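# Move paper-laden utility cart through self-closing door into yellow bay

## Task

Bring the utility cart through the self-closing door into the other room and leave it parked in the yellow bay so that each of its four wheels sits fully inside the tape and none rests on the tape itself. The case of copy paper has to be in the cart's top tray with no part of it overhanging the tray's edges. The door must have closed before the scene is ended. One or both robots may be used. At the end the robots must have released everything and backed away; the result only counts if it holds without a robot keeping it in place. A robot that has toppled or is left leaning fails the task.

## Robot and tools

Robots: two identical Hello Robot Stretch 4 units, r1 and r2. Each has an omni-wheel base, a lift on a mast, an arm that telescopes forward, a three-joint wrist and a two-finger gripper. About 1.6 m tall; the base rim lies within 0.23 m of the base frame origin. Cameras per robot: <r>_head_camera, <r>_head_left_camera, <r>_head_right_camera, <r>_wrist_camera.

Frames: the base frame has its origin on the floor under the base centre, x forward, y left, z up. hand_pose is reported in this frame (a point between the open fingertips; the printed value may be off). The odometry frame is the base frame as it was when the scene began. Each robot reports only in its own frames, so relative placement between robots comes from images, lidar_m and wrist_depth_mm.

execute_actions: argument "actions" is a list holding exactly one action object (or empty, which just returns state and pictures). The action is keyed by robot name, "r1" and/or "r2", one entry per robot. Under each: "base" with exactly one of translate_m (relative straight drive in metres, forward positive, -2 to 2), strafe_m (relative sideways drive in metres, left positive, -2 to 2) or rotate_rad (relative turn in place, radians, counter-clockwise/left positive, -3.2 to 3.2). These are offsets from where the base last measured itself in the latest state report. "joints" gives absolute targets by name: lift_m 0 to 1.2; arm_m 0 to 0.55 (extension); wrist_yaw_rad -1.134 to 4.276 (0 forward, positive left, 3.14 folded back, above 3.4 the arm may block); wrist_pitch_rad -1.117 to 4.259 (0 level, 1.57 pointing down); wrist_roll_rad -1.117 to 4.259 (positive turns clockwise viewed from behind); gripper_m -0.038 to 0.141 (fingertip gap; below 0 fingers press together). Optional "pace": "slow", "default", "fast", "max" (base up to 0.1/0.3/0.4/0.6 m/s and 1/2/3/4 rad/s; capped further when lift is above 0.2, down to 0.3 m/s and 1 rad/s at 1.2). Optional "contact_limits": {"arm_m": 0 to 0.75}, default 0.5, higher means harder push before stopping. Alternatively "end_of_arm": "enable_torque" alone, to revive wrist/gripper motors that switched off. Everything in one action starts together; one action runs at most 15 s. Joint targets outside range are clipped and reported; other bad values or unknown keys refuse the entire call. Omitted parts may still push toward old targets. "cameras" picks which images return (null/"all" = all, [] = none). After a reported stop, later calls in the same reply are skipped.

wait: seconds 0 to 10; commands nothing, returns state and images. zoom_image: camera name plus region [x0,y0,x1,y1] in pixels, at most 504x504, on that camera's latest full image. finished_scene: scene number (1 or 2); irreversible; result tells whether the task succeeded and gives the next task.

Result lines: base_status and joint_status say how each commanded motion ended: "done" (base: wheels turned the full amount, slipping included), "off_target", "contact_stop_at_<key>" (blocked; that part goes slack, a slack lift may sink, slack wheels may roll), "limit_stop_at_<name>", "time_out", "torque_fault" (wrist/gripper motor gave out and goes limp until enable_torque). limit_stop_at_tilt means lean over 6 degrees: lift, arm and wheels go slack until it leans less. limit_stop_at_own_body: the joint was about to hit the robot; move it away; likely when pitch below -0.2 with roll below -0.4 or above 4. on_its_own lists uncommanded behaviour; "held at" is a held target, not a position. lidar_m: 12 distances in metres, 30-degree sectors, first straight ahead then counter-clockwise (4th left, 7th behind, 10th right); "-" means nothing seen or closer than 0.25 m; sees roughly 0.15 m up to robot height, misses clear items and thin legs. wrist_depth_mm: 7x7 grid of median depths, 100 to 2000 mm, from top left. base_odometry counts wheel turns only; heading -3.142 to 3.142, left positive; if turned_by_wheels and turned_by_imu differ by over ~0.1 rad, something was hit or slipped. base_tilt in degrees, forward and right positive, with a fixed bias up to ~1.5. motor_effort in percent, peak in brackets, noisy, positive toward higher joint values; for wheel_0..2 positive means turning right. Gripping: command gripper_m below the object's width; neither position nor "done" proves a hold, a firm grip shows in gripper effort.

Start tip: lift_m 0.4 with wrist_yaw_rad 0 in one action unfolds the wrist.

Avoid: robots pressing into each other (any further drive after bases touch is a hard press and can end the run); carrying more than 1 kg with arm_m above 0.2 while driving or turning, especially fast; strong pushes or pulls with a raised gripper; loads over ~2 kg on a level gripper; drops, slams, hard hits. Two robots given the same drive can differ by up to ~3 cm per metre, which strains a shared load. Loose objects may occasionally be nudged.

Each tool is called after "Request:" as name(argument=value, ...) on one line, values as JSON.

## Session

I'll start by looking at the current state of the scene.

Request:
execute_actions(actions=[])

Scene clock: 0.00 s.
r1.base_odometry: x=+0.000 y=+0.000 heading=+0.000 (m, m, rad; r1's odometry frame)
r1.turned_by_wheels: +0.000 (rad since the last result)
r1.turned_by_imu: +0.000 (rad since the last result)
r1.base_tilt: forward=+0.3 right=-0.7 (deg)
r1.lidar_m: 1.27 2.52 3.62 1.09 0.70 0.61 0.61 0.78 1.56 2.20 2.71 4.10
r1.base_status: not commanded
r1.joint_positions: lift_m=+0.230 arm_m=-0.002 wrist_yaw_rad=+3.241 wrist_pitch_rad=-0.003 wrist_roll_rad=-0.016 gripper_m=+0.057
r1.joint_status: not commanded
r1.motor_effort: lift_m=+19 arm_m=+0 wrist_yaw_rad=+0 wrist_pitch_rad=-8 wrist_roll_rad=+0 gripper_m=-4 wheel_0=+0 wheel_1=-1 wheel_2=+1 (%)
r1.hand_pose: x=-0.1266 y=+0.0583 z=+0.4095 quat_wxyz=(-0.050, +0.002, -0.008, +0.999) (m; r1's base frame)
r1.wrist_depth_mm: - - 132 778 707 627 580 / - - 119 177 707 634 580 / - - 131 194 723 634 585 / 166 140 138 788 707 647 585 / 195 1025 917 798 715 647 585 / 195 1042 198 809 212 634 585 / 199 539 904 113 707 621 591
r2.base_odometry: x=+0.000 y=+0.000 heading=+0.000 (m, m, rad; r2's odometry frame)
r2.turned_by_wheels: +0.000 (rad since the last result)
r2.turned_by_imu: +0.000 (rad since the last result)
r2.base_tilt: forward=-0.2 right=+0.1 (deg)
r2.lidar_m: 4.19 2.66 2.27 2.25 1.84 1.58 1.59 1.85 2.49 2.48 1.47 1.15
r2.base_status: not commanded
r2.joint_positions: lift_m=+0.288 arm_m=-0.003 wrist_yaw_rad=+3.236 wrist_pitch_rad=+0.010 wrist_roll_rad=-0.006 gripper_m=+0.057
r2.joint_status: not commanded
r2.motor_effort: lift_m=+19 arm_m=-1 wrist_yaw_rad=+2 wrist_pitch_rad=-7 wrist_roll_rad=-1 gripper_m=-3 wheel_0=+0 wheel_1=+0 wheel_2=+0 (%)
r2.hand_pose: x=-0.1271 y=+0.0597 z=+0.4632 quat_wxyz=(-0.047, -0.005, -0.003, +0.999) (m; r2's base frame)
r2.wrist_depth_mm: - - 132 1808 1618 1537 1397 / - - 131 1708 1576 1537 1430 / - - 131 1756 1618 1499 1397 / - 121 132 1708 1661 1499 1430 / 191 - 1863 1756 1576 1537 1397 / 203 1708 191 1661 196 1464 1397 / 204 1042 1138 135 1160 1098 1160
pictures: r1_head_camera, r1_head_left_camera, r1_head_right_camera, r1_wrist_camera, r2_head_camera, r2_head_left_camera, r2_head_right_camera, r2_wrist_camera
Images, in order (width x height): r1_head_camera 420x560, r1_head_left_camera 420x672, r1_head_right_camera 420x672, r1_wrist_camera 616x392, r2_head_camera 420x560, r2_head_left_camera 420x672, r2_head_right_camera 420x672, r2_wrist_camera 616x392.

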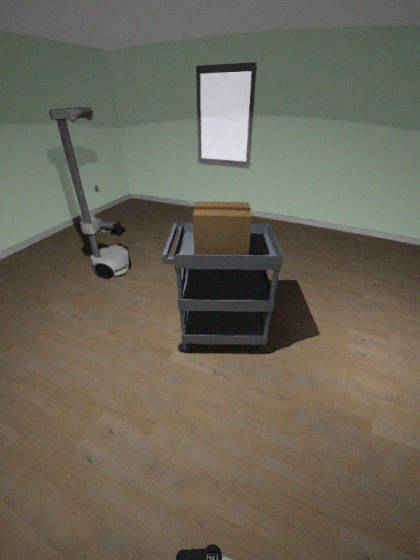

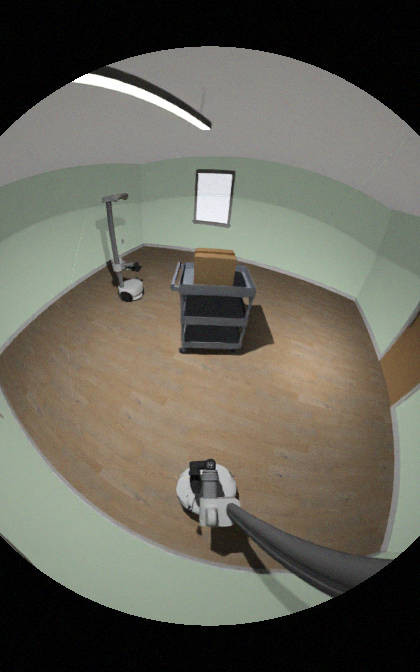

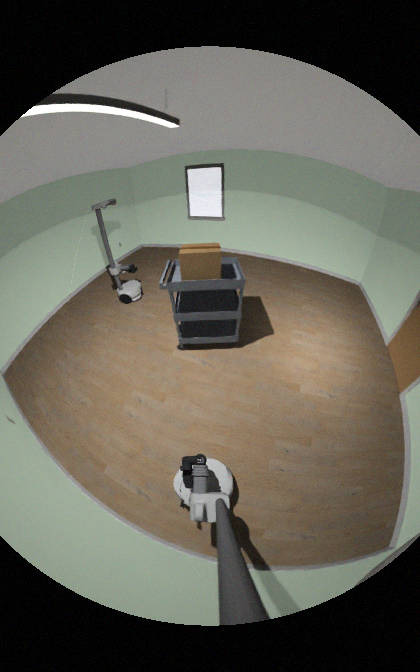

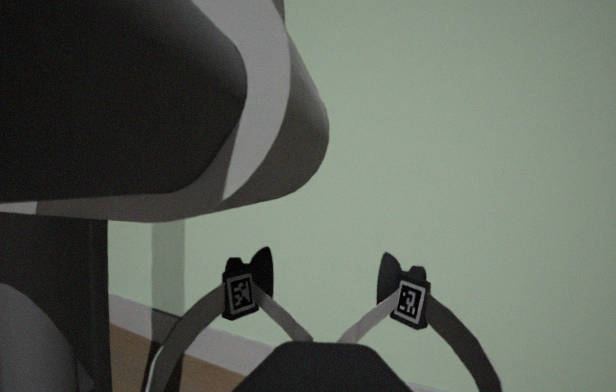

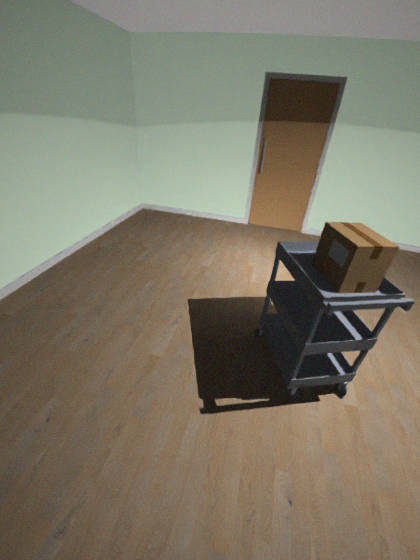

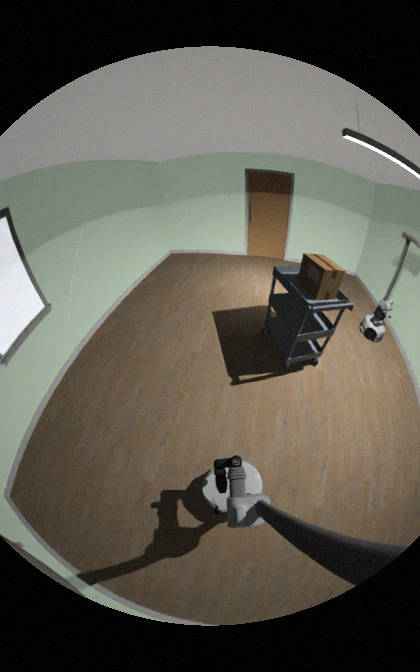

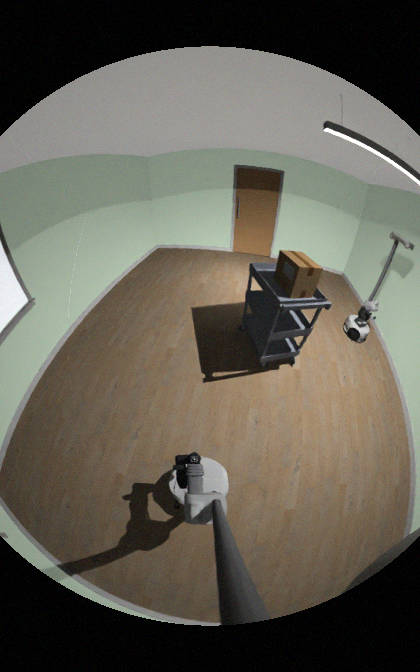

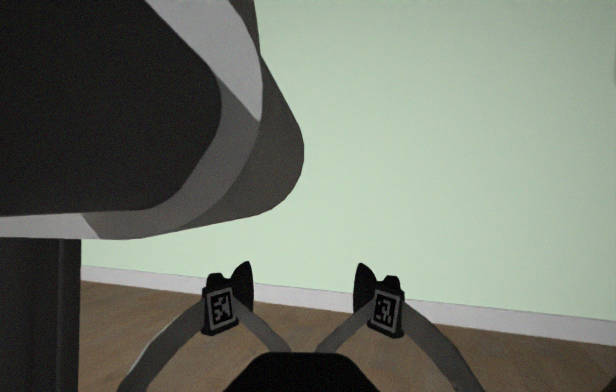

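Request:
zoom_image(camera="r2_head_camera", region=[230, 60, 370, 250])

Request:
zoom_image(camera="r2_head_camera", region=[240, 210, 420, 420])

Request:
zoom_image(camera="r1_head_camera", region=[140, 190, 320, 370])

Region (230, 60, 370, 250) of r2_head_camera's 420x560 image, scaled by 2.653, with more detail than that image has; it fills the left 371 columns of this view, and the rest is white.

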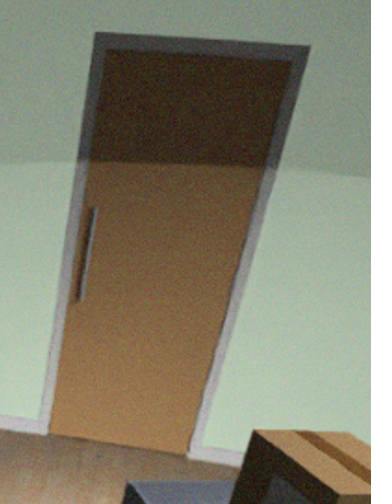

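Region (240, 210, 420, 420) of r2_head_camera's 420x560 image, scaled by 2.400, with more detail than that image has; it fills the left 432 columns of this view, and the rest is white.

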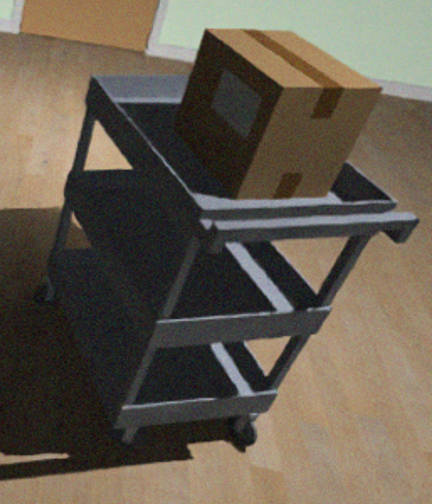

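Region (140, 190, 320, 370) of r1_head_camera's 420x560 image, scaled by 2.800, with more detail than that image has.

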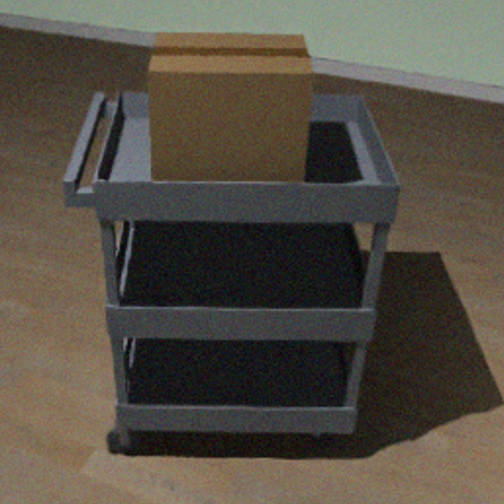

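Request:
zoom_image(camera="r1_head_left_camera", region=[340, 270, 420, 430])

Region (340, 270, 420, 430) of r1_head_left_camera's 420x672 image, scaled by 3.150, with more detail than that image has.

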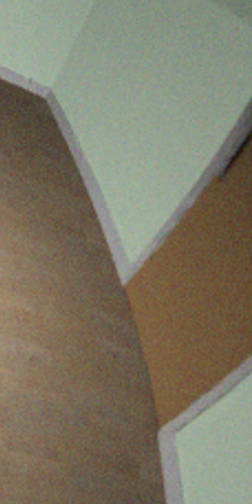

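Request:
execute_actions(actions=[{"r1": {"base": {"rotate_rad": -0.915}, "pace": "fast"}, "r2": {"base": {"strafe_m": -0.85}, "joints": {"lift_m": 0.6, "wrist_yaw_rad": 0, "gripper_m": 0.1}, "pace": "fast"}}], cameras=["r1_head_camera", "r2_head_camera"])

Scene clock: 18.20 s.
r1.base_odometry: x=+0.000 y=+0.000 heading=-0.915 (m, m, rad; r1's odometry frame)
r1.turned_by_wheels: -0.915 (rad since the last result)
r1.turned_by_imu: -0.908 (rad since the last result)
r1.base_tilt: forward=+0.2 right=-0.6 (deg)
r1.lidar_m: 2.97 1.30 1.29 1.66 2.72 0.93 0.65 0.60 0.66 0.90 2.15 2.25
r1.base_status: done
r1.joint_positions: lift_m=+0.230 arm_m=-0.002 wrist_yaw_rad=+3.241 wrist_pitch_rad=-0.003 wrist_roll_rad=-0.016 gripper_m=+0.057
r1.joint_status: not commanded
r1.motor_effort: lift_m=+19(19) arm_m=+0(1) wrist_yaw_rad=+0(0) wrist_pitch_rad=-7(7) wrist_roll_rad=+0(0) gripper_m=-3(4) wheel_0=+1(6) wheel_1=+1(9) wheel_2=+0(6) (%)
r1.hand_pose: x=-0.1266 y=+0.0583 z=+0.4095 quat_wxyz=(-0.050, +0.002, -0.008, +0.999) (m; r1's base frame)
r1.wrist_depth_mm: - - 132 809 904 1025 1098 / - - 119 177 904 1025 1138 / - - 131 195 917 1025 1182 / 166 139 137 854 931 1042 1205 / 195 707 759 854 917 1060 1182 / 196 699 197 866 212 1078 1182 / 200 466 768 113 946 904 1008
r2.base_odometry: x=+0.000 y=-0.850 heading=+0.000 (m, m, rad; r2's odometry frame)
r2.turned_by_wheels: +0.000 (rad since the last result)
r2.turned_by_imu: -0.001 (rad since the last result)
r2.base_tilt: forward=-0.2 right=+0.1 (deg)
r2.lidar_m: 0.99 3.60 3.08 3.08 2.12 1.81 1.80 1.94 1.67 1.66 1.89 1.90
r2.base_status: done
r2.joint_positions: lift_m=+0.600 arm_m=-0.003 wrist_yaw_rad=+0.000 wrist_pitch_rad=+0.010 wrist_roll_rad=-0.006 gripper_m=+0.100
r2.joint_status: all done
r2.motor_effort: lift_m=+21(22) arm_m=-1(1) wrist_yaw_rad=+1(4) wrist_pitch_rad=-7(6) wrist_roll_rad=-1(1) gripper_m=-2(3) wheel_0=-1(11) wheel_1=+1(10) wheel_2=+0(0) (%)
r2.hand_pose: x=+0.4569 y=-0.0874 z=+0.7751 quat_wxyz=(+1.000, -0.003, +0.005, +0.000) (m; r2's base frame)
r2.wrist_depth_mm: - - - - - - - / - - - - - - - / - - - 960 - - - / - - 809 842 - - - / - - - - - - - / - - 211 1118 195 - - / 1808 1618 820 135 1921 1708 1863
pictures: r1_head_camera, r2_head_camera
Images, in order (width x height): r1_head_camera 420x560, r2_head_camera 420x560.

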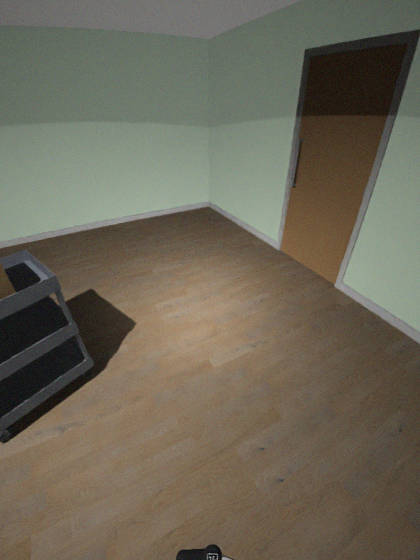

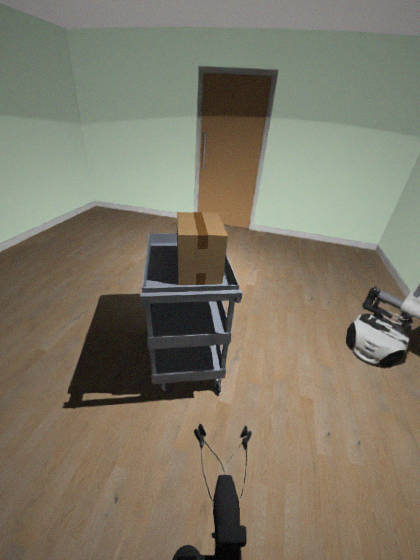

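Request:
zoom_image(camera="r2_head_camera", region=[110, 200, 280, 410])

Region (110, 200, 280, 410) of r2_head_camera's 420x560 image, scaled by 2.400, with more detail than that image has; it fills the left 408 columns of this view, and the rest is white.

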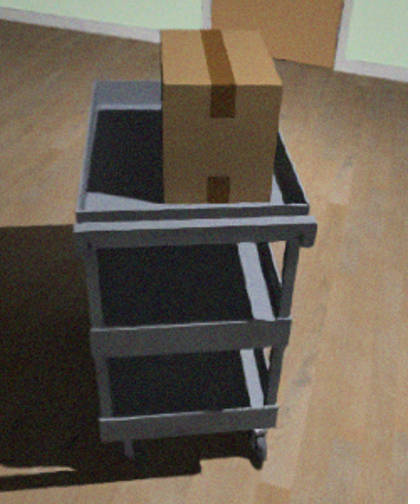

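Request:
execute_actions(actions=[{"r1": {"base": {"translate_m": 2.0}, "joints": {"lift_m": 0.72, "wrist_yaw_rad": 0, "gripper_m": 0.12}, "pace": "max"}, "r2": {"base": {"rotate_rad": 0.15}, "joints": {"lift_m": 0.665, "wrist_roll_rad": 1.571, "gripper_m": 0.12}}}], cameras=["r1_head_camera", "r2_head_camera", "r2_wrist_camera"])

Scene clock: 39.30 s.
r1.base_odometry: x=+1.220 y=-1.585 heading=-0.915 (m, m, rad; r1's odometry frame)
r1.turned_by_wheels: +0.000 (rad since the last result)
r1.turned_by_imu: -0.006 (rad since the last result)
r1.base_tilt: forward=+0.3 right=-0.7 (deg)
r1.lidar_m: 1.59 2.39 2.46 3.35 1.23 1.24 2.43 2.32 1.66 1.17 1.12 1.12
r1.base_status: done
r1.joint_positions: lift_m=+0.720 arm_m=-0.002 wrist_yaw_rad=+0.000 wrist_pitch_rad=-0.003 wrist_roll_rad=-0.016 gripper_m=+0.120
r1.joint_status: all done
r1.motor_effort: lift_m=+21(25) arm_m=+0(0) wrist_yaw_rad=-1(7) wrist_pitch_rad=-7(8) wrist_roll_rad=+0(0) gripper_m=+0(4) wheel_0=-1(8) wheel_1=+0(8) wheel_2=+0(15) (%)
r1.hand_pose: x=+0.4577 y=-0.0873 z=+0.8991 quat_wxyz=(+1.000, -0.008, -0.002, +0.000) (m; r1's base frame)
r1.wrist_depth_mm: 1808 - - 1921 1397 1078 904 / 1863 - - 1983 1397 1060 878 / 1808 - - 1983 1366 1060 904 / 1863 - - 1983 1366 1078 891 / 1863 - - 1983 1366 1025 891 / 1921 - - 1756 1255 213 878 / 1863 1863 1983 113 1281 1008 904
r2.base_odometry: x=+0.000 y=-0.850 heading=+0.150 (m, m, rad; r2's odometry frame)
r2.turned_by_wheels: +0.150 (rad since the last result)
r2.turned_by_imu: +0.148 (rad since the last result)
r2.base_tilt: forward=-0.3 right=-0.1 (deg)
r2.lidar_m: 0.98 3.35 3.06 2.93 1.95 1.79 1.82 1.83 1.67 1.69 2.13 1.03
r2.base_status: done
r2.joint_positions: lift_m=+0.665 arm_m=-0.003 wrist_yaw_rad=+0.000 wrist_pitch_rad=+0.010 wrist_roll_rad=+1.571 gripper_m=+0.120
r2.joint_status: all done
r2.motor_effort: lift_m=+22(23) arm_m=-1(1) wrist_yaw_rad=+0(1) wrist_pitch_rad=-7(7) wrist_roll_rad=+1(3) gripper_m=+0(1) wheel_0=-1(6) wheel_1=+0(6) wheel_2=+0(5) (%)
r2.hand_pose: x=+0.4569 y=-0.0874 z=+0.8401 quat_wxyz=(+0.707, +0.707, +0.004, -0.004) (m; r2's base frame)
r2.wrist_depth_mm: - - - - - 1661 1138 / - - - - - 1661 1138 / - - - 809 1281 842 866 / - - 931 931 1430 1138 960 / - - - 1397 1430 1160 960 / - - - 831 211 1078 991 / - - - 137 - 1576 1118
pictures: r1_head_camera, r2_head_camera, r2_wrist_camera
Images, in order (width x height): r1_head_camera 420x560, r2_head_camera 420x560, r2_wrist_camera 616x392.

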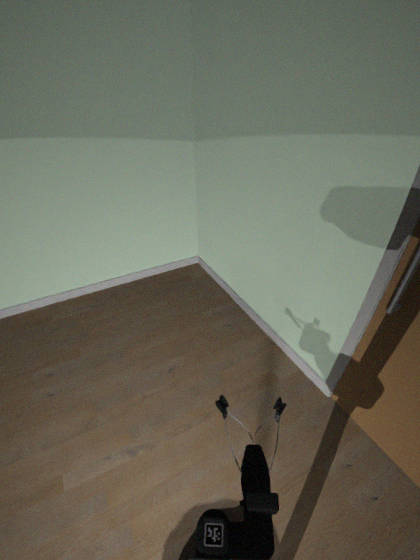

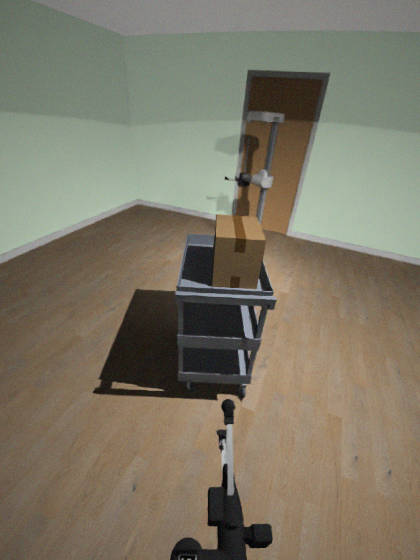

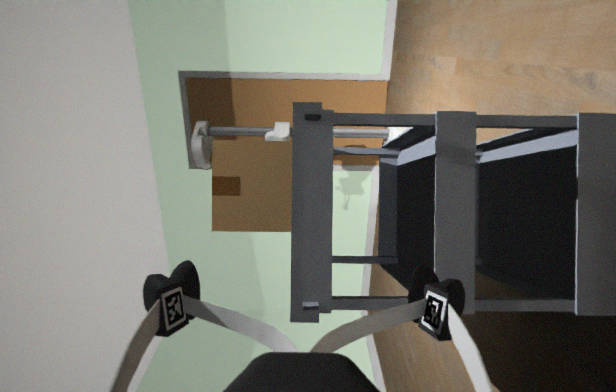

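Request:
execute_actions(actions=[{"r1": {"base": {"rotate_rad": -0.52}, "pace": "fast"}, "r2": {"base": {"translate_m": 0.35}, "pace": "fast"}}], cameras=["r1_head_camera", "r1_wrist_camera", "r2_head_camera", "r2_wrist_camera"])

Scene clock: 56.03 s.
r1.base_odometry: x=+1.220 y=-1.585 heading=-1.435 (m, m, rad; r1's odometry frame)
r1.turned_by_wheels: -0.520 (rad since the last result)
r1.turned_by_imu: -0.517 (rad since the last result)
r1.base_tilt: forward=+0.3 right=-0.7 (deg)
r1.lidar_m: 1.13 1.59 2.38 2.49 3.31 1.27 1.25 2.44 2.32 1.66 1.19 1.12
r1.base_status: done
r1.joint_positions: lift_m=+0.720 arm_m=-0.002 wrist_yaw_rad=+0.000 wrist_pitch_rad=-0.003 wrist_roll_rad=-0.016 gripper_m=+0.120
r1.joint_status: not commanded
r1.motor_effort: lift_m=+21(21) arm_m=+0(0) wrist_yaw_rad=+1(0) wrist_pitch_rad=-7(7) wrist_roll_rad=+0(0) gripper_m=-1(1) wheel_0=+0(6) wheel_1=+0(6) wheel_2=-1(5) (%)
r1.hand_pose: x=+0.4576 y=-0.0874 z=+0.8991 quat_wxyz=(+1.000, -0.008, -0.002, +0.000) (m; r1's base frame)
r1.wrist_depth_mm: 1756 1430 1229 1042 904 809 741 / 1808 1464 1205 1042 904 809 750 / 1808 1499 1229 1042 917 820 750 / 1756 1464 1205 1042 917 842 750 / 1808 1464 1182 1060 931 820 750 / 1808 1499 1160 1025 904 212 759 / 1808 1537 1229 113 904 809 759
r2.base_odometry: x=+0.346 y=-0.798 heading=+0.150 (m, m, rad; r2's odometry frame)
r2.turned_by_wheels: +0.000 (rad since the last result)
r2.turned_by_imu: +0.001 (rad since the last result)
r2.base_tilt: forward=-0.3 right=+0.0 (deg)
r2.lidar_m: 0.62 3.20 2.93 2.94 2.32 2.12 2.15 1.96 1.78 1.83 2.29 0.67
r2.base_status: done
r2.joint_positions: lift_m=+0.665 arm_m=-0.003 wrist_yaw_rad=+0.000 wrist_pitch_rad=+0.010 wrist_roll_rad=+1.571 gripper_m=+0.120
r2.joint_status: not commanded
r2.motor_effort: lift_m=+21(21) arm_m=-1(1) wrist_yaw_rad=-1(0) wrist_pitch_rad=-8(7) wrist_roll_rad=+0(1) gripper_m=-1(0) wheel_0=-1(6) wheel_1=-1(7) wheel_2=+1(10) (%)
r2.hand_pose: x=+0.4569 y=-0.0874 z=+0.8401 quat_wxyz=(+0.707, +0.707, +0.004, -0.004) (m; r2's base frame)
r2.wrist_depth_mm: - - - - - 1708 1098 / - - - 473 - 615 473 / - - 574 466 - 759 473 / - - 580 466 - 750 469 / - - - 469 - 741 473 / - - - 466 212 647 473 / - - - 137 500 477 473
pictures: r1_head_camera, r1_wrist_camera, r2_head_camera, r2_wrist_camera
Images, in order (width x height): r1_head_camera 420x560, r1_wrist_camera 616x392, r2_head_camera 420x560, r2_wrist_camera 616x392.

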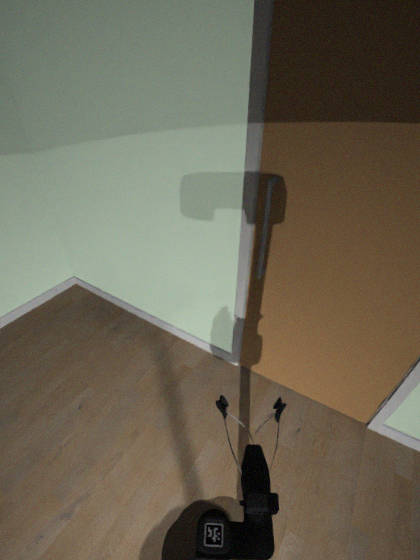

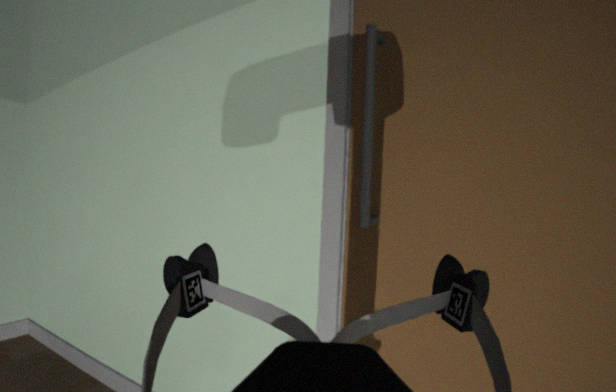

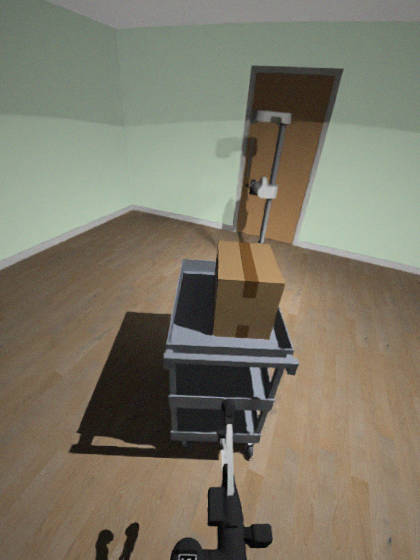

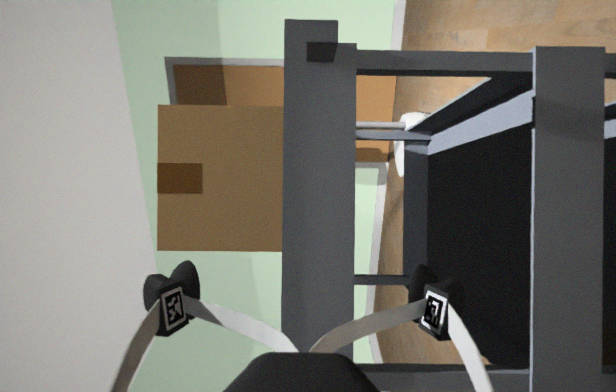

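Request:
execute_actions(actions=[{"r1": {"base": {"rotate_rad": -0.1}, "joints": {"lift_m": 0.76}}, "r2": {"base": {"strafe_m": -0.025}, "joints": {"lift_m": 0.677}}}], cameras=[])

Request:
execute_actions(actions=[{"r1": {"base": {"translate_m": 0.48}, "pace": "fast"}, "r2": {"base": {"translate_m": 0.16}}}], cameras=["r1_head_camera", "r1_wrist_camera", "r2_head_camera", "r2_wrist_camera"])

Scene clock: 66.37 s.
r1.base_odometry: x=+1.220 y=-1.585 heading=-1.535 (m, m, rad; r1's odometry frame)
r1.turned_by_wheels: -0.100 (rad since the last result)
r1.turned_by_imu: -0.100 (rad since the last result)
r1.base_tilt: forward=+0.3 right=-0.7 (deg)
r1.lidar_m: 1.13 1.43 2.39 2.43 3.08 1.30 1.25 2.52 2.32 1.85 1.22 1.12
r1.base_status: done
r1.joint_positions: lift_m=+0.760 arm_m=-0.002 wrist_yaw_rad=+0.000 wrist_pitch_rad=-0.003 wrist_roll_rad=-0.016 gripper_m=+0.120
r1.joint_status: all done
r1.motor_effort: lift_m=+22(23) arm_m=+0(0) wrist_yaw_rad=+0(0) wrist_pitch_rad=-7(7) wrist_roll_rad=-1(1) gripper_m=-1(0) wheel_0=+2(6) wheel_1=+2(7) wheel_2=+0(9) (%)
r1.hand_pose: x=+0.4576 y=-0.0874 z=+0.9390 quat_wxyz=(+1.000, -0.008, -0.002, +0.000) (m; r1's base frame)
r1.wrist_depth_mm: 1464 1255 1098 976 891 809 759 / 1464 1255 1118 991 891 809 759 / 1464 1281 1118 991 891 820 759 / 1499 1281 1118 1008 904 820 759 / 1499 1308 1098 1008 904 809 759 / 1537 1281 1078 991 891 212 768 / 1499 1336 1160 113 891 809 778
r2.base_odometry: x=+0.350 y=-0.823 heading=+0.150 (m, m, rad; r2's odometry frame)
r2.turned_by_wheels: +0.000 (rad since the last result)
r2.turned_by_imu: +0.001 (rad since the last result)
r2.base_tilt: forward=-0.1 right=+0.2 (deg)
r2.lidar_m: 0.63 3.24 2.95 3.00 2.34 2.14 2.17 1.94 1.79 1.81 2.27 0.68
r2.base_status: done
r2.joint_positions: lift_m=+0.677 arm_m=-0.003 wrist_yaw_rad=+0.000 wrist_pitch_rad=+0.010 wrist_roll_rad=+1.571 gripper_m=+0.120
r2.joint_status: all done
r2.motor_effort: lift_m=+21(22) arm_m=-1(1) wrist_yaw_rad=+1(0) wrist_pitch_rad=-8(9) wrist_roll_rad=+0(0) gripper_m=-3(0) wheel_0=-2(8) wheel_1=+2(7) wheel_2=+0(2) (%)
r2.hand_pose: x=+0.4569 y=-0.0874 z=+0.8521 quat_wxyz=(+0.707, +0.707, +0.004, -0.004) (m; r2's base frame)
r2.wrist_depth_mm: - - - - - 1808 1160 / - - - 469 - 500 473 / - - 585 473 1060 768 473 / - - 574 473 1098 778 477 / - - 585 469 1078 768 473 / - - - 469 211 676 480 / - - - 137 - 615 473
pictures: none
No camera images: the call's "cameras" was empty. Leave "cameras" out to get every camera's image.

Scene clock: 68.97 s.
r1.base_odometry: x=+1.237 y=-2.065 heading=-1.535 (m, m, rad; r1's odometry frame)
r1.turned_by_wheels: +0.000 (rad since the last result)
r1.turned_by_imu: -0.002 (rad since the last result)
r1.base_tilt: forward=+0.3 right=-0.6 (deg)
r1.lidar_m: 0.64 0.87 1.89 2.23 2.84 1.77 1.71 2.74 2.51 1.15 0.76 0.68
r1.base_status: done
r1.joint_positions: lift_m=+0.760 arm_m=-0.002 wrist_yaw_rad=+0.000 wrist_pitch_rad=-0.003 wrist_roll_rad=-0.016 gripper_m=+0.120
r1.joint_status: not commanded
r1.motor_effort: lift_m=+22(22) arm_m=+0(0) wrist_yaw_rad=+0(1) wrist_pitch_rad=-7(8) wrist_roll_rad=+0(0) gripper_m=-2(1) wheel_0=-2(6) wheel_1=-1(6) wheel_2=+2(11) (%)
r1.hand_pose: x=+0.4576 y=-0.0874 z=+0.9390 quat_wxyz=(+1.000, -0.008, -0.002, +0.000) (m; r1's base frame)
r1.wrist_depth_mm: 741 647 564 492 452 413 384 / 759 647 569 496 459 415 384 / 750 654 559 496 459 418 387 / 759 654 569 500 459 421 389 / 759 661 539 504 462 413 392 / 778 668 535 492 452 213 392 / 768 668 580 113 455 413 392
r2.base_odometry: x=+0.508 y=-0.799 heading=+0.150 (m, m, rad; r2's odometry frame)
r2.turned_by_wheels: +0.000 (rad since the last result)
r2.turned_by_imu: +0.000 (rad since the last result)
r2.base_tilt: forward=-0.4 right=+0.1 (deg)
r2.lidar_m: 0.48 0.52 2.89 2.93 2.48 2.29 2.32 2.02 1.85 1.87 2.37 0.50
r2.base_status: done
r2.joint_positions: lift_m=+0.677 arm_m=-0.003 wrist_yaw_rad=+0.000 wrist_pitch_rad=+0.010 wrist_roll_rad=+1.571 gripper_m=+0.120
r2.joint_status: not commanded
r2.motor_effort: lift_m=+21(21) arm_m=-1(1) wrist_yaw_rad=+2(0) wrist_pitch_rad=-8(6) wrist_roll_rad=-1(1) gripper_m=+0(0) wheel_0=-1(5) wheel_1=+1(6) wheel_2=+0(6) (%)
r2.hand_pose: x=+0.4569 y=-0.0874 z=+0.8521 quat_wxyz=(+0.707, +0.707, +0.004, -0.004) (m; r2's base frame)
r2.wrist_depth_mm: - - - 303 310 317 327 / - - - 309 310 1756 500 / - 421 421 310 314 759 530 / - 421 421 310 310 778 530 / - 421 424 309 917 759 530 / - - 421 250 211 668 530 / - - - 137 - 634 525
pictures: r1_head_camera, r1_wrist_camera, r2_head_camera, r2_wrist_camera
Images, in order (width x height): r1_head_camera 420x560, r1_wrist_camera 616x392, r2_head_camera 420x560, r2_wrist_camera 616x392.

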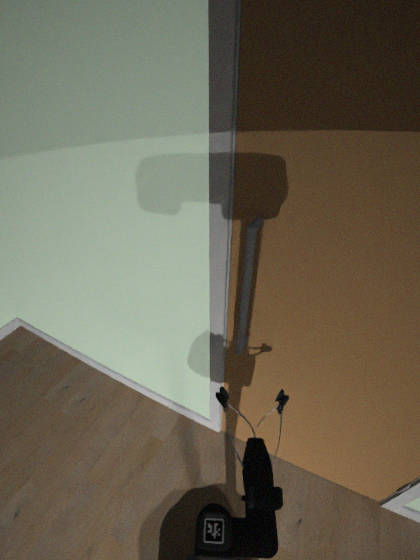

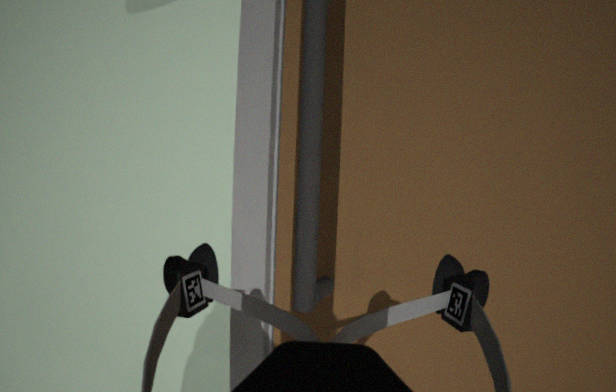

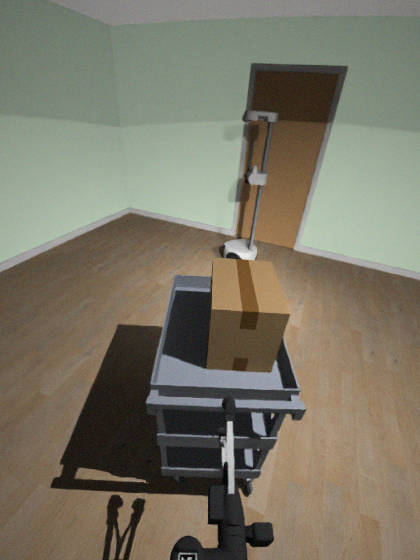

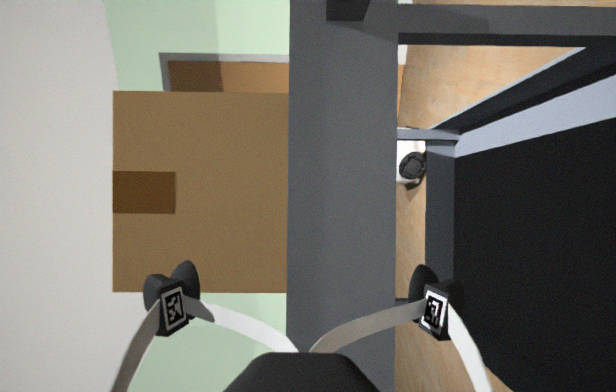

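Request:
execute_actions(actions=[{"r1": {"base": {"strafe_m": 0.012}, "joints": {"gripper_m": 0.085}}, "r2": {"base": {"translate_m": 0.028}, "joints": {"gripper_m": 0.07}}}], cameras=[])

Request:
execute_actions(actions=[{"r1": {"base": {"translate_m": 0.165}}}], cameras=["r1_head_camera", "r1_wrist_camera", "r2_head_camera", "r2_wrist_camera"])

Scene clock: 73.13 s.
r1.base_odometry: x=+1.249 y=-2.064 heading=-1.535 (m, m, rad; r1's odometry frame)
r1.turned_by_wheels: +0.000 (rad since the last result)
r1.turned_by_imu: -0.001 (rad since the last result)
r1.base_tilt: forward=+0.3 right=-0.6 (deg)
r1.lidar_m: 0.65 0.90 1.91 2.23 2.81 1.77 1.73 2.74 2.53 1.15 0.77 0.69
r1.base_status: done
r1.joint_positions: lift_m=+0.760 arm_m=-0.002 wrist_yaw_rad=+0.000 wrist_pitch_rad=-0.003 wrist_roll_rad=-0.016 gripper_m=+0.085
r1.joint_status: all done
r1.motor_effort: lift_m=+22(22) arm_m=+0(0) wrist_yaw_rad=+0(0) wrist_pitch_rad=-8(7) wrist_roll_rad=+0(0) gripper_m=-1(1) wheel_0=-1(8) wheel_1=+1(7) wheel_2=+0(3) (%)
r1.hand_pose: x=+0.4576 y=-0.0874 z=+0.9390 quat_wxyz=(+1.000, -0.008, -0.002, +0.000) (m; r1's base frame)
r1.wrist_depth_mm: 750 654 569 504 455 418 389 / 759 647 574 512 462 418 387 / 759 654 574 512 462 421 392 / 759 654 574 517 466 424 389 / 768 661 569 504 469 427 394 / 778 668 203 500 213 415 399 / 768 683 585 113 459 415 397
r2.base_odometry: x=+0.536 y=-0.794 heading=+0.150 (m, m, rad; r2's odometry frame)
r2.turned_by_wheels: +0.000 (rad since the last result)
r2.turned_by_imu: +0.001 (rad since the last result)
r2.base_tilt: forward=-0.3 right=+0.2 (deg)
r2.lidar_m: 0.44 0.46 2.88 2.90 2.51 2.31 2.33 2.02 1.86 1.87 2.40 0.48
r2.base_status: done
r2.joint_positions: lift_m=+0.677 arm_m=-0.003 wrist_yaw_rad=+0.000 wrist_pitch_rad=+0.010 wrist_roll_rad=+1.571 gripper_m=+0.070
r2.joint_status: all done
r2.motor_effort: lift_m=+21(21) arm_m=-1(1) wrist_yaw_rad=+1(1) wrist_pitch_rad=-7(7) wrist_roll_rad=-1(0) gripper_m=-4(1) wheel_0=-1(4) wheel_1=+1(5) wheel_2=+0(8) (%)
r2.hand_pose: x=+0.4569 y=-0.0874 z=+0.8521 quat_wxyz=(+0.707, +0.707, +0.004, -0.004) (m; r2's base frame)
r2.wrist_depth_mm: - - - 283 282 307 306 / - 392 - 282 282 1756 500 / - 389 392 282 283 759 535 / - 392 397 281 283 768 535 / - 397 394 281 283 759 530 / - - 189 282 194 768 530 / - - - 135 281 621 530
pictures: none
No camera images: the call's "cameras" was empty. Leave "cameras" out to get every camera's image.

Scene clock: 75.03 s.
r1.base_odometry: x=+1.255 y=-2.229 heading=-1.535 (m, m, rad; r1's odometry frame)
r1.turned_by_wheels: +0.000 (rad since the last result)
r1.turned_by_imu: -0.001 (rad since the last result)
r1.base_tilt: forward=+0.4 right=-0.7 (deg)
r1.lidar_m: 0.49 0.70 1.50 2.16 2.75 1.97 1.89 2.83 2.60 0.86 0.58 0.54
r1.base_status: done
r1.joint_positions: lift_m=+0.760 arm_m=-0.002 wrist_yaw_rad=+0.000 wrist_pitch_rad=-0.003 wrist_roll_rad=-0.016 gripper_m=+0.085
r1.joint_status: not commanded
r1.motor_effort: lift_m=+22(21) arm_m=+0(0) wrist_yaw_rad=-1(1) wrist_pitch_rad=-7(7) wrist_roll_rad=+0(1) gripper_m=-2(2) wheel_0=+2(6) wheel_1=+0(4) wheel_2=+1(7) (%)
r1.hand_pose: x=+0.4576 y=-0.0874 z=+0.9390 quat_wxyz=(+1.000, -0.008, -0.002, +0.000) (m; r1's base frame)
r1.wrist_depth_mm: 496 442 366 329 310 281 262 / 508 439 370 329 312 282 264 / 512 439 373 332 314 285 265 / 508 442 373 330 314 285 266 / 517 452 368 340 317 286 268 / 521 455 203 329 213 278 268 / 521 459 379 113 307 279 268
r2.base_odometry: x=+0.536 y=-0.794 heading=+0.150 (m, m, rad; r2's odometry frame)
r2.turned_by_wheels: +0.000 (rad since the last result)
r2.turned_by_imu: +0.000 (rad since the last result)
r2.base_tilt: forward=-0.3 right=+0.2 (deg)
r2.lidar_m: 0.43 0.48 2.87 2.94 2.49 2.30 2.34 2.01 1.85 1.89 2.39 0.49
r2.base_status: not commanded
r2.joint_positions: lift_m=+0.677 arm_m=-0.003 wrist_yaw_rad=+0.000 wrist_pitch_rad=+0.010 wrist_roll_rad=+1.571 gripper_m=+0.070
r2.joint_status: not commanded
r2.motor_effort: lift_m=+22(21) arm_m=-1(1) wrist_yaw_rad=+2(1) wrist_pitch_rad=-7(7) wrist_roll_rad=+0(0) gripper_m=-3(2) wheel_0=-1(1) wheel_1=+1(1) wheel_2=+0(0) (%)
r2.hand_pose: x=+0.4569 y=-0.0874 z=+0.8521 quat_wxyz=(+0.707, +0.707, +0.004, -0.004) (m; r2's base frame)
r2.wrist_depth_mm: - - - 283 282 307 306 / - 392 - 282 283 1708 496 / - 394 392 281 283 759 530 / - 394 394 281 282 768 530 / - 394 397 281 282 768 530 / - - 189 282 195 768 530 / - - - 136 282 615 521
pictures: r1_head_camera, r1_wrist_camera, r2_head_camera, r2_wrist_camera
Images, in order (width x height): r1_head_camera 420x560, r1_wrist_camera 616x392, r2_head_camera 420x560, r2_wrist_camera 616x392.

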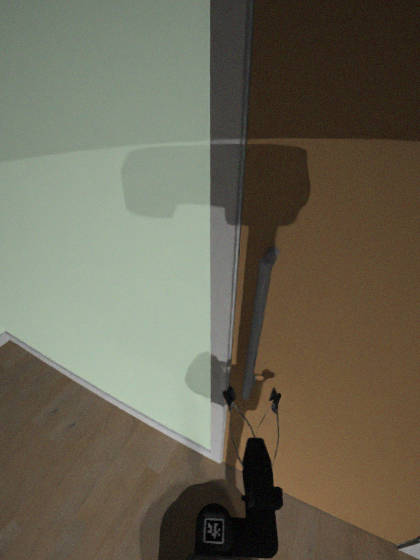

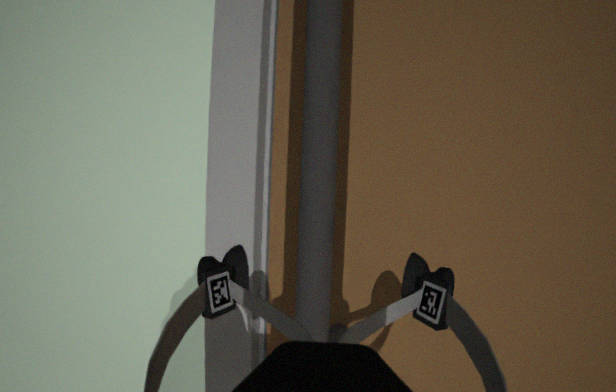

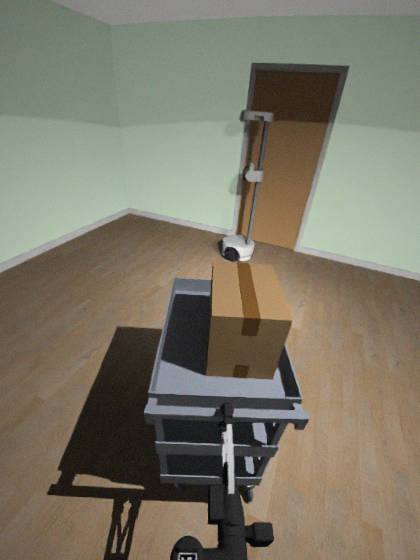

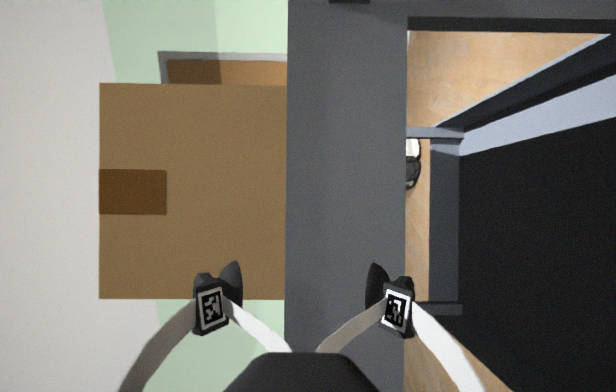

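Request:
zoom_image(camera="r2_head_camera", region=[140, 360, 320, 510])

Region (140, 360, 320, 510) of r2_head_camera's 420x560 image, scaled by 2.800, with more detail than that image has.

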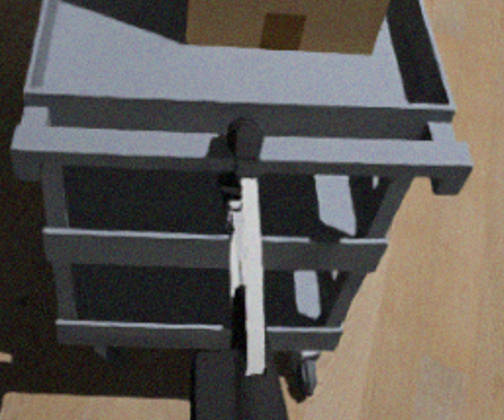

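Request:
execute_actions(actions=[{"r1": {"base": {"translate_m": 0.042}, "joints": {"wrist_yaw_rad": 0.027}}, "r2": {"base": {"translate_m": 0.013}}}], cameras=[])

Request:
execute_actions(actions=[{"r1": {"joints": {"gripper_m": 0.0}}, "r2": {"joints": {"gripper_m": 0.0}}}], cameras=["r1_head_camera", "r1_wrist_camera", "r2_head_camera", "r2_wrist_camera"])

Scene clock: 78.17 s.
r1.base_odometry: x=+1.257 y=-2.271 heading=-1.534 (m, m, rad; r1's odometry frame)
r1.turned_by_wheels: +0.000 (rad since the last result)
r1.turned_by_imu: -0.001 (rad since the last result)
r1.base_tilt: forward=+0.4 right=-0.6 (deg)
r1.lidar_m: 0.45 0.65 1.38 2.14 2.73 1.99 1.94 2.81 2.61 0.83 0.54 0.50
r1.base_status: done
r1.joint_positions: lift_m=+0.760 arm_m=-0.002 wrist_yaw_rad=+0.027 wrist_pitch_rad=-0.003 wrist_roll_rad=-0.016 gripper_m=+0.085
r1.joint_status: all done
r1.motor_effort: lift_m=+22(22) arm_m=+0(1) wrist_yaw_rad=+0(5) wrist_pitch_rad=-7(7) wrist_roll_rad=+0(0) gripper_m=-2(2) wheel_0=+0(5) wheel_1=+2(6) wheel_2=+1(8) (%)
r1.hand_pose: x=+0.4599 y=-0.0797 z=+0.9390 quat_wxyz=(+1.000, -0.008, -0.002, +0.013) (m; r1's base frame)
r1.wrist_depth_mm: 455 394 325 304 271 245 - / 466 399 327 306 272 246 229 / 466 399 327 306 273 248 231 / 469 402 330 306 276 249 231 / 473 404 324 227 276 250 232 / 480 404 203 228 213 243 232 / 480 410 334 113 270 243 -
r2.base_odometry: x=+0.549 y=-0.793 heading=+0.150 (m, m, rad; r2's odometry frame)
r2.turned_by_wheels: +0.000 (rad since the last result)
r2.turned_by_imu: +0.001 (rad since the last result)
r2.base_tilt: forward=-0.4 right=+0.0 (deg)
r2.lidar_m: 0.43 0.49 2.88 2.91 2.49 2.31 2.36 2.02 1.85 1.90 2.39 0.48
r2.base_status: done
r2.joint_positions: lift_m=+0.677 arm_m=-0.003 wrist_yaw_rad=+0.000 wrist_pitch_rad=+0.010 wrist_roll_rad=+1.571 gripper_m=+0.070
r2.joint_status: not commanded
r2.motor_effort: lift_m=+22(21) arm_m=-1(1) wrist_yaw_rad=+1(2) wrist_pitch_rad=-7(6) wrist_roll_rad=+1(1) gripper_m=-2(5) wheel_0=+2(4) wheel_1=+1(5) wheel_2=-1(6) (%)
r2.hand_pose: x=+0.4569 y=-0.0874 z=+0.8521 quat_wxyz=(+0.707, +0.707, +0.004, -0.004) (m; r2's base frame)
r2.wrist_depth_mm: - - - 268 270 1499 1025 / - 377 379 268 270 1708 500 / - 379 379 268 270 759 530 / - 379 377 270 270 768 530 / - 382 382 270 270 768 535 / - - 189 270 194 768 530 / - - - 135 270 615 525
pictures: none
No camera images: the call's "cameras" was empty. Leave "cameras" out to get every camera's image.

Scene clock: 79.80 s.
r1.base_odometry: x=+1.257 y=-2.271 heading=-1.534 (m, m, rad; r1's odometry frame)
r1.turned_by_wheels: +0.000 (rad since the last result)
r1.turned_by_imu: -0.001 (rad since the last result)
r1.base_tilt: forward=+0.4 right=-0.6 (deg)
r1.lidar_m: 0.46 0.65 1.40 2.15 2.73 2.03 1.92 2.81 2.62 0.85 0.54 0.49
r1.base_status: not commanded
r1.joint_positions: lift_m=+0.760 arm_m=-0.002 wrist_yaw_rad=+0.027 wrist_pitch_rad=-0.003 wrist_roll_rad=-0.016 gripper_m=+0.001
r1.joint_status: all done
r1.motor_effort: lift_m=+21(22) arm_m=+0(0) wrist_yaw_rad=-1(0) wrist_pitch_rad=-7(7) wrist_roll_rad=-1(0) gripper_m=-22(20) wheel_0=-1(0) wheel_1=+2(2) wheel_2=+1(1) (%)
r1.hand_pose: x=+0.4599 y=-0.0795 z=+0.9390 quat_wxyz=(+1.000, -0.008, -0.002, +0.014) (m; r1's base frame)
r1.wrist_depth_mm: 462 397 325 303 272 244 - / 462 397 327 304 271 245 228 / 466 399 327 304 273 247 229 / 469 399 330 306 276 248 231 / 473 402 329 220 272 248 231 / 477 404 184 220 186 245 233 / 477 407 336 114 270 239 -
r2.base_odometry: x=+0.549 y=-0.793 heading=+0.150 (m, m, rad; r2's odometry frame)
r2.turned_by_wheels: +0.000 (rad since the last result)
r2.turned_by_imu: +0.000 (rad since the last result)
r2.base_tilt: forward=-0.2 right=+0.0 (deg)
r2.lidar_m: 0.43 0.47 2.87 2.91 2.51 2.31 2.37 2.03 1.86 1.90 2.36 0.48
r2.base_status: not commanded
r2.joint_positions: lift_m=+0.677 arm_m=-0.003 wrist_yaw_rad=+0.001 wrist_pitch_rad=+0.011 wrist_roll_rad=+1.571 gripper_m=+0.001
r2.joint_status: all done
r2.motor_effort: lift_m=+21(22) arm_m=-1(1) wrist_yaw_rad=-2(6) wrist_pitch_rad=-10(9) wrist_roll_rad=+1(1) gripper_m=-18(21) wheel_0=+1(2) wheel_1=+1(1) wheel_2=+0(0) (%)
r2.hand_pose: x=+0.4569 y=-0.0871 z=+0.8518 quat_wxyz=(+0.707, +0.707, +0.004, -0.004) (m; r2's base frame)
r2.wrist_depth_mm: - - - 263 264 1576 1025 / - 373 375 265 265 1708 496 / - 373 377 263 263 759 530 / - 375 377 264 264 768 530 / - 375 377 203 263 759 530 / - - 182 203 186 759 525 / - - - 129 264 574 525
pictures: r1_head_camera, r1_wrist_camera, r2_head_camera, r2_wrist_camera
Images, in order (width x height): r1_head_camera 420x560, r1_wrist_camera 616x392, r2_head_camera 420x560, r2_wrist_camera 616x392.

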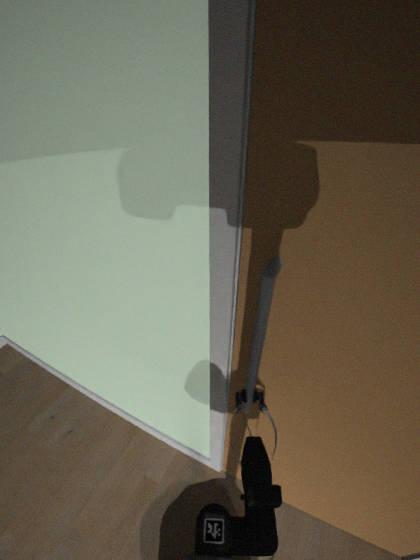

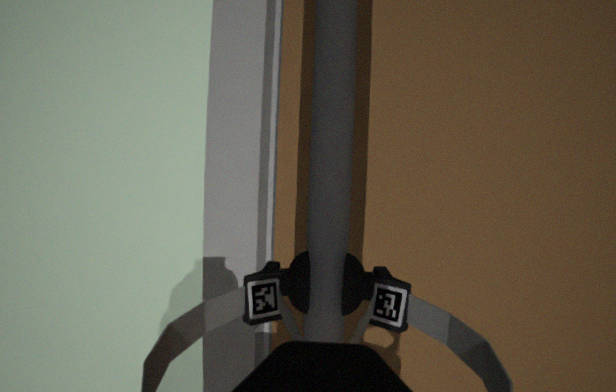

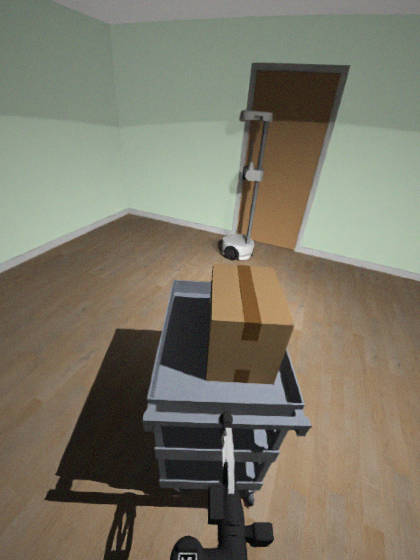

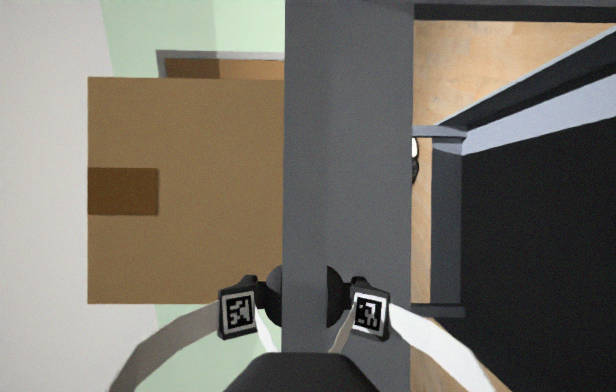

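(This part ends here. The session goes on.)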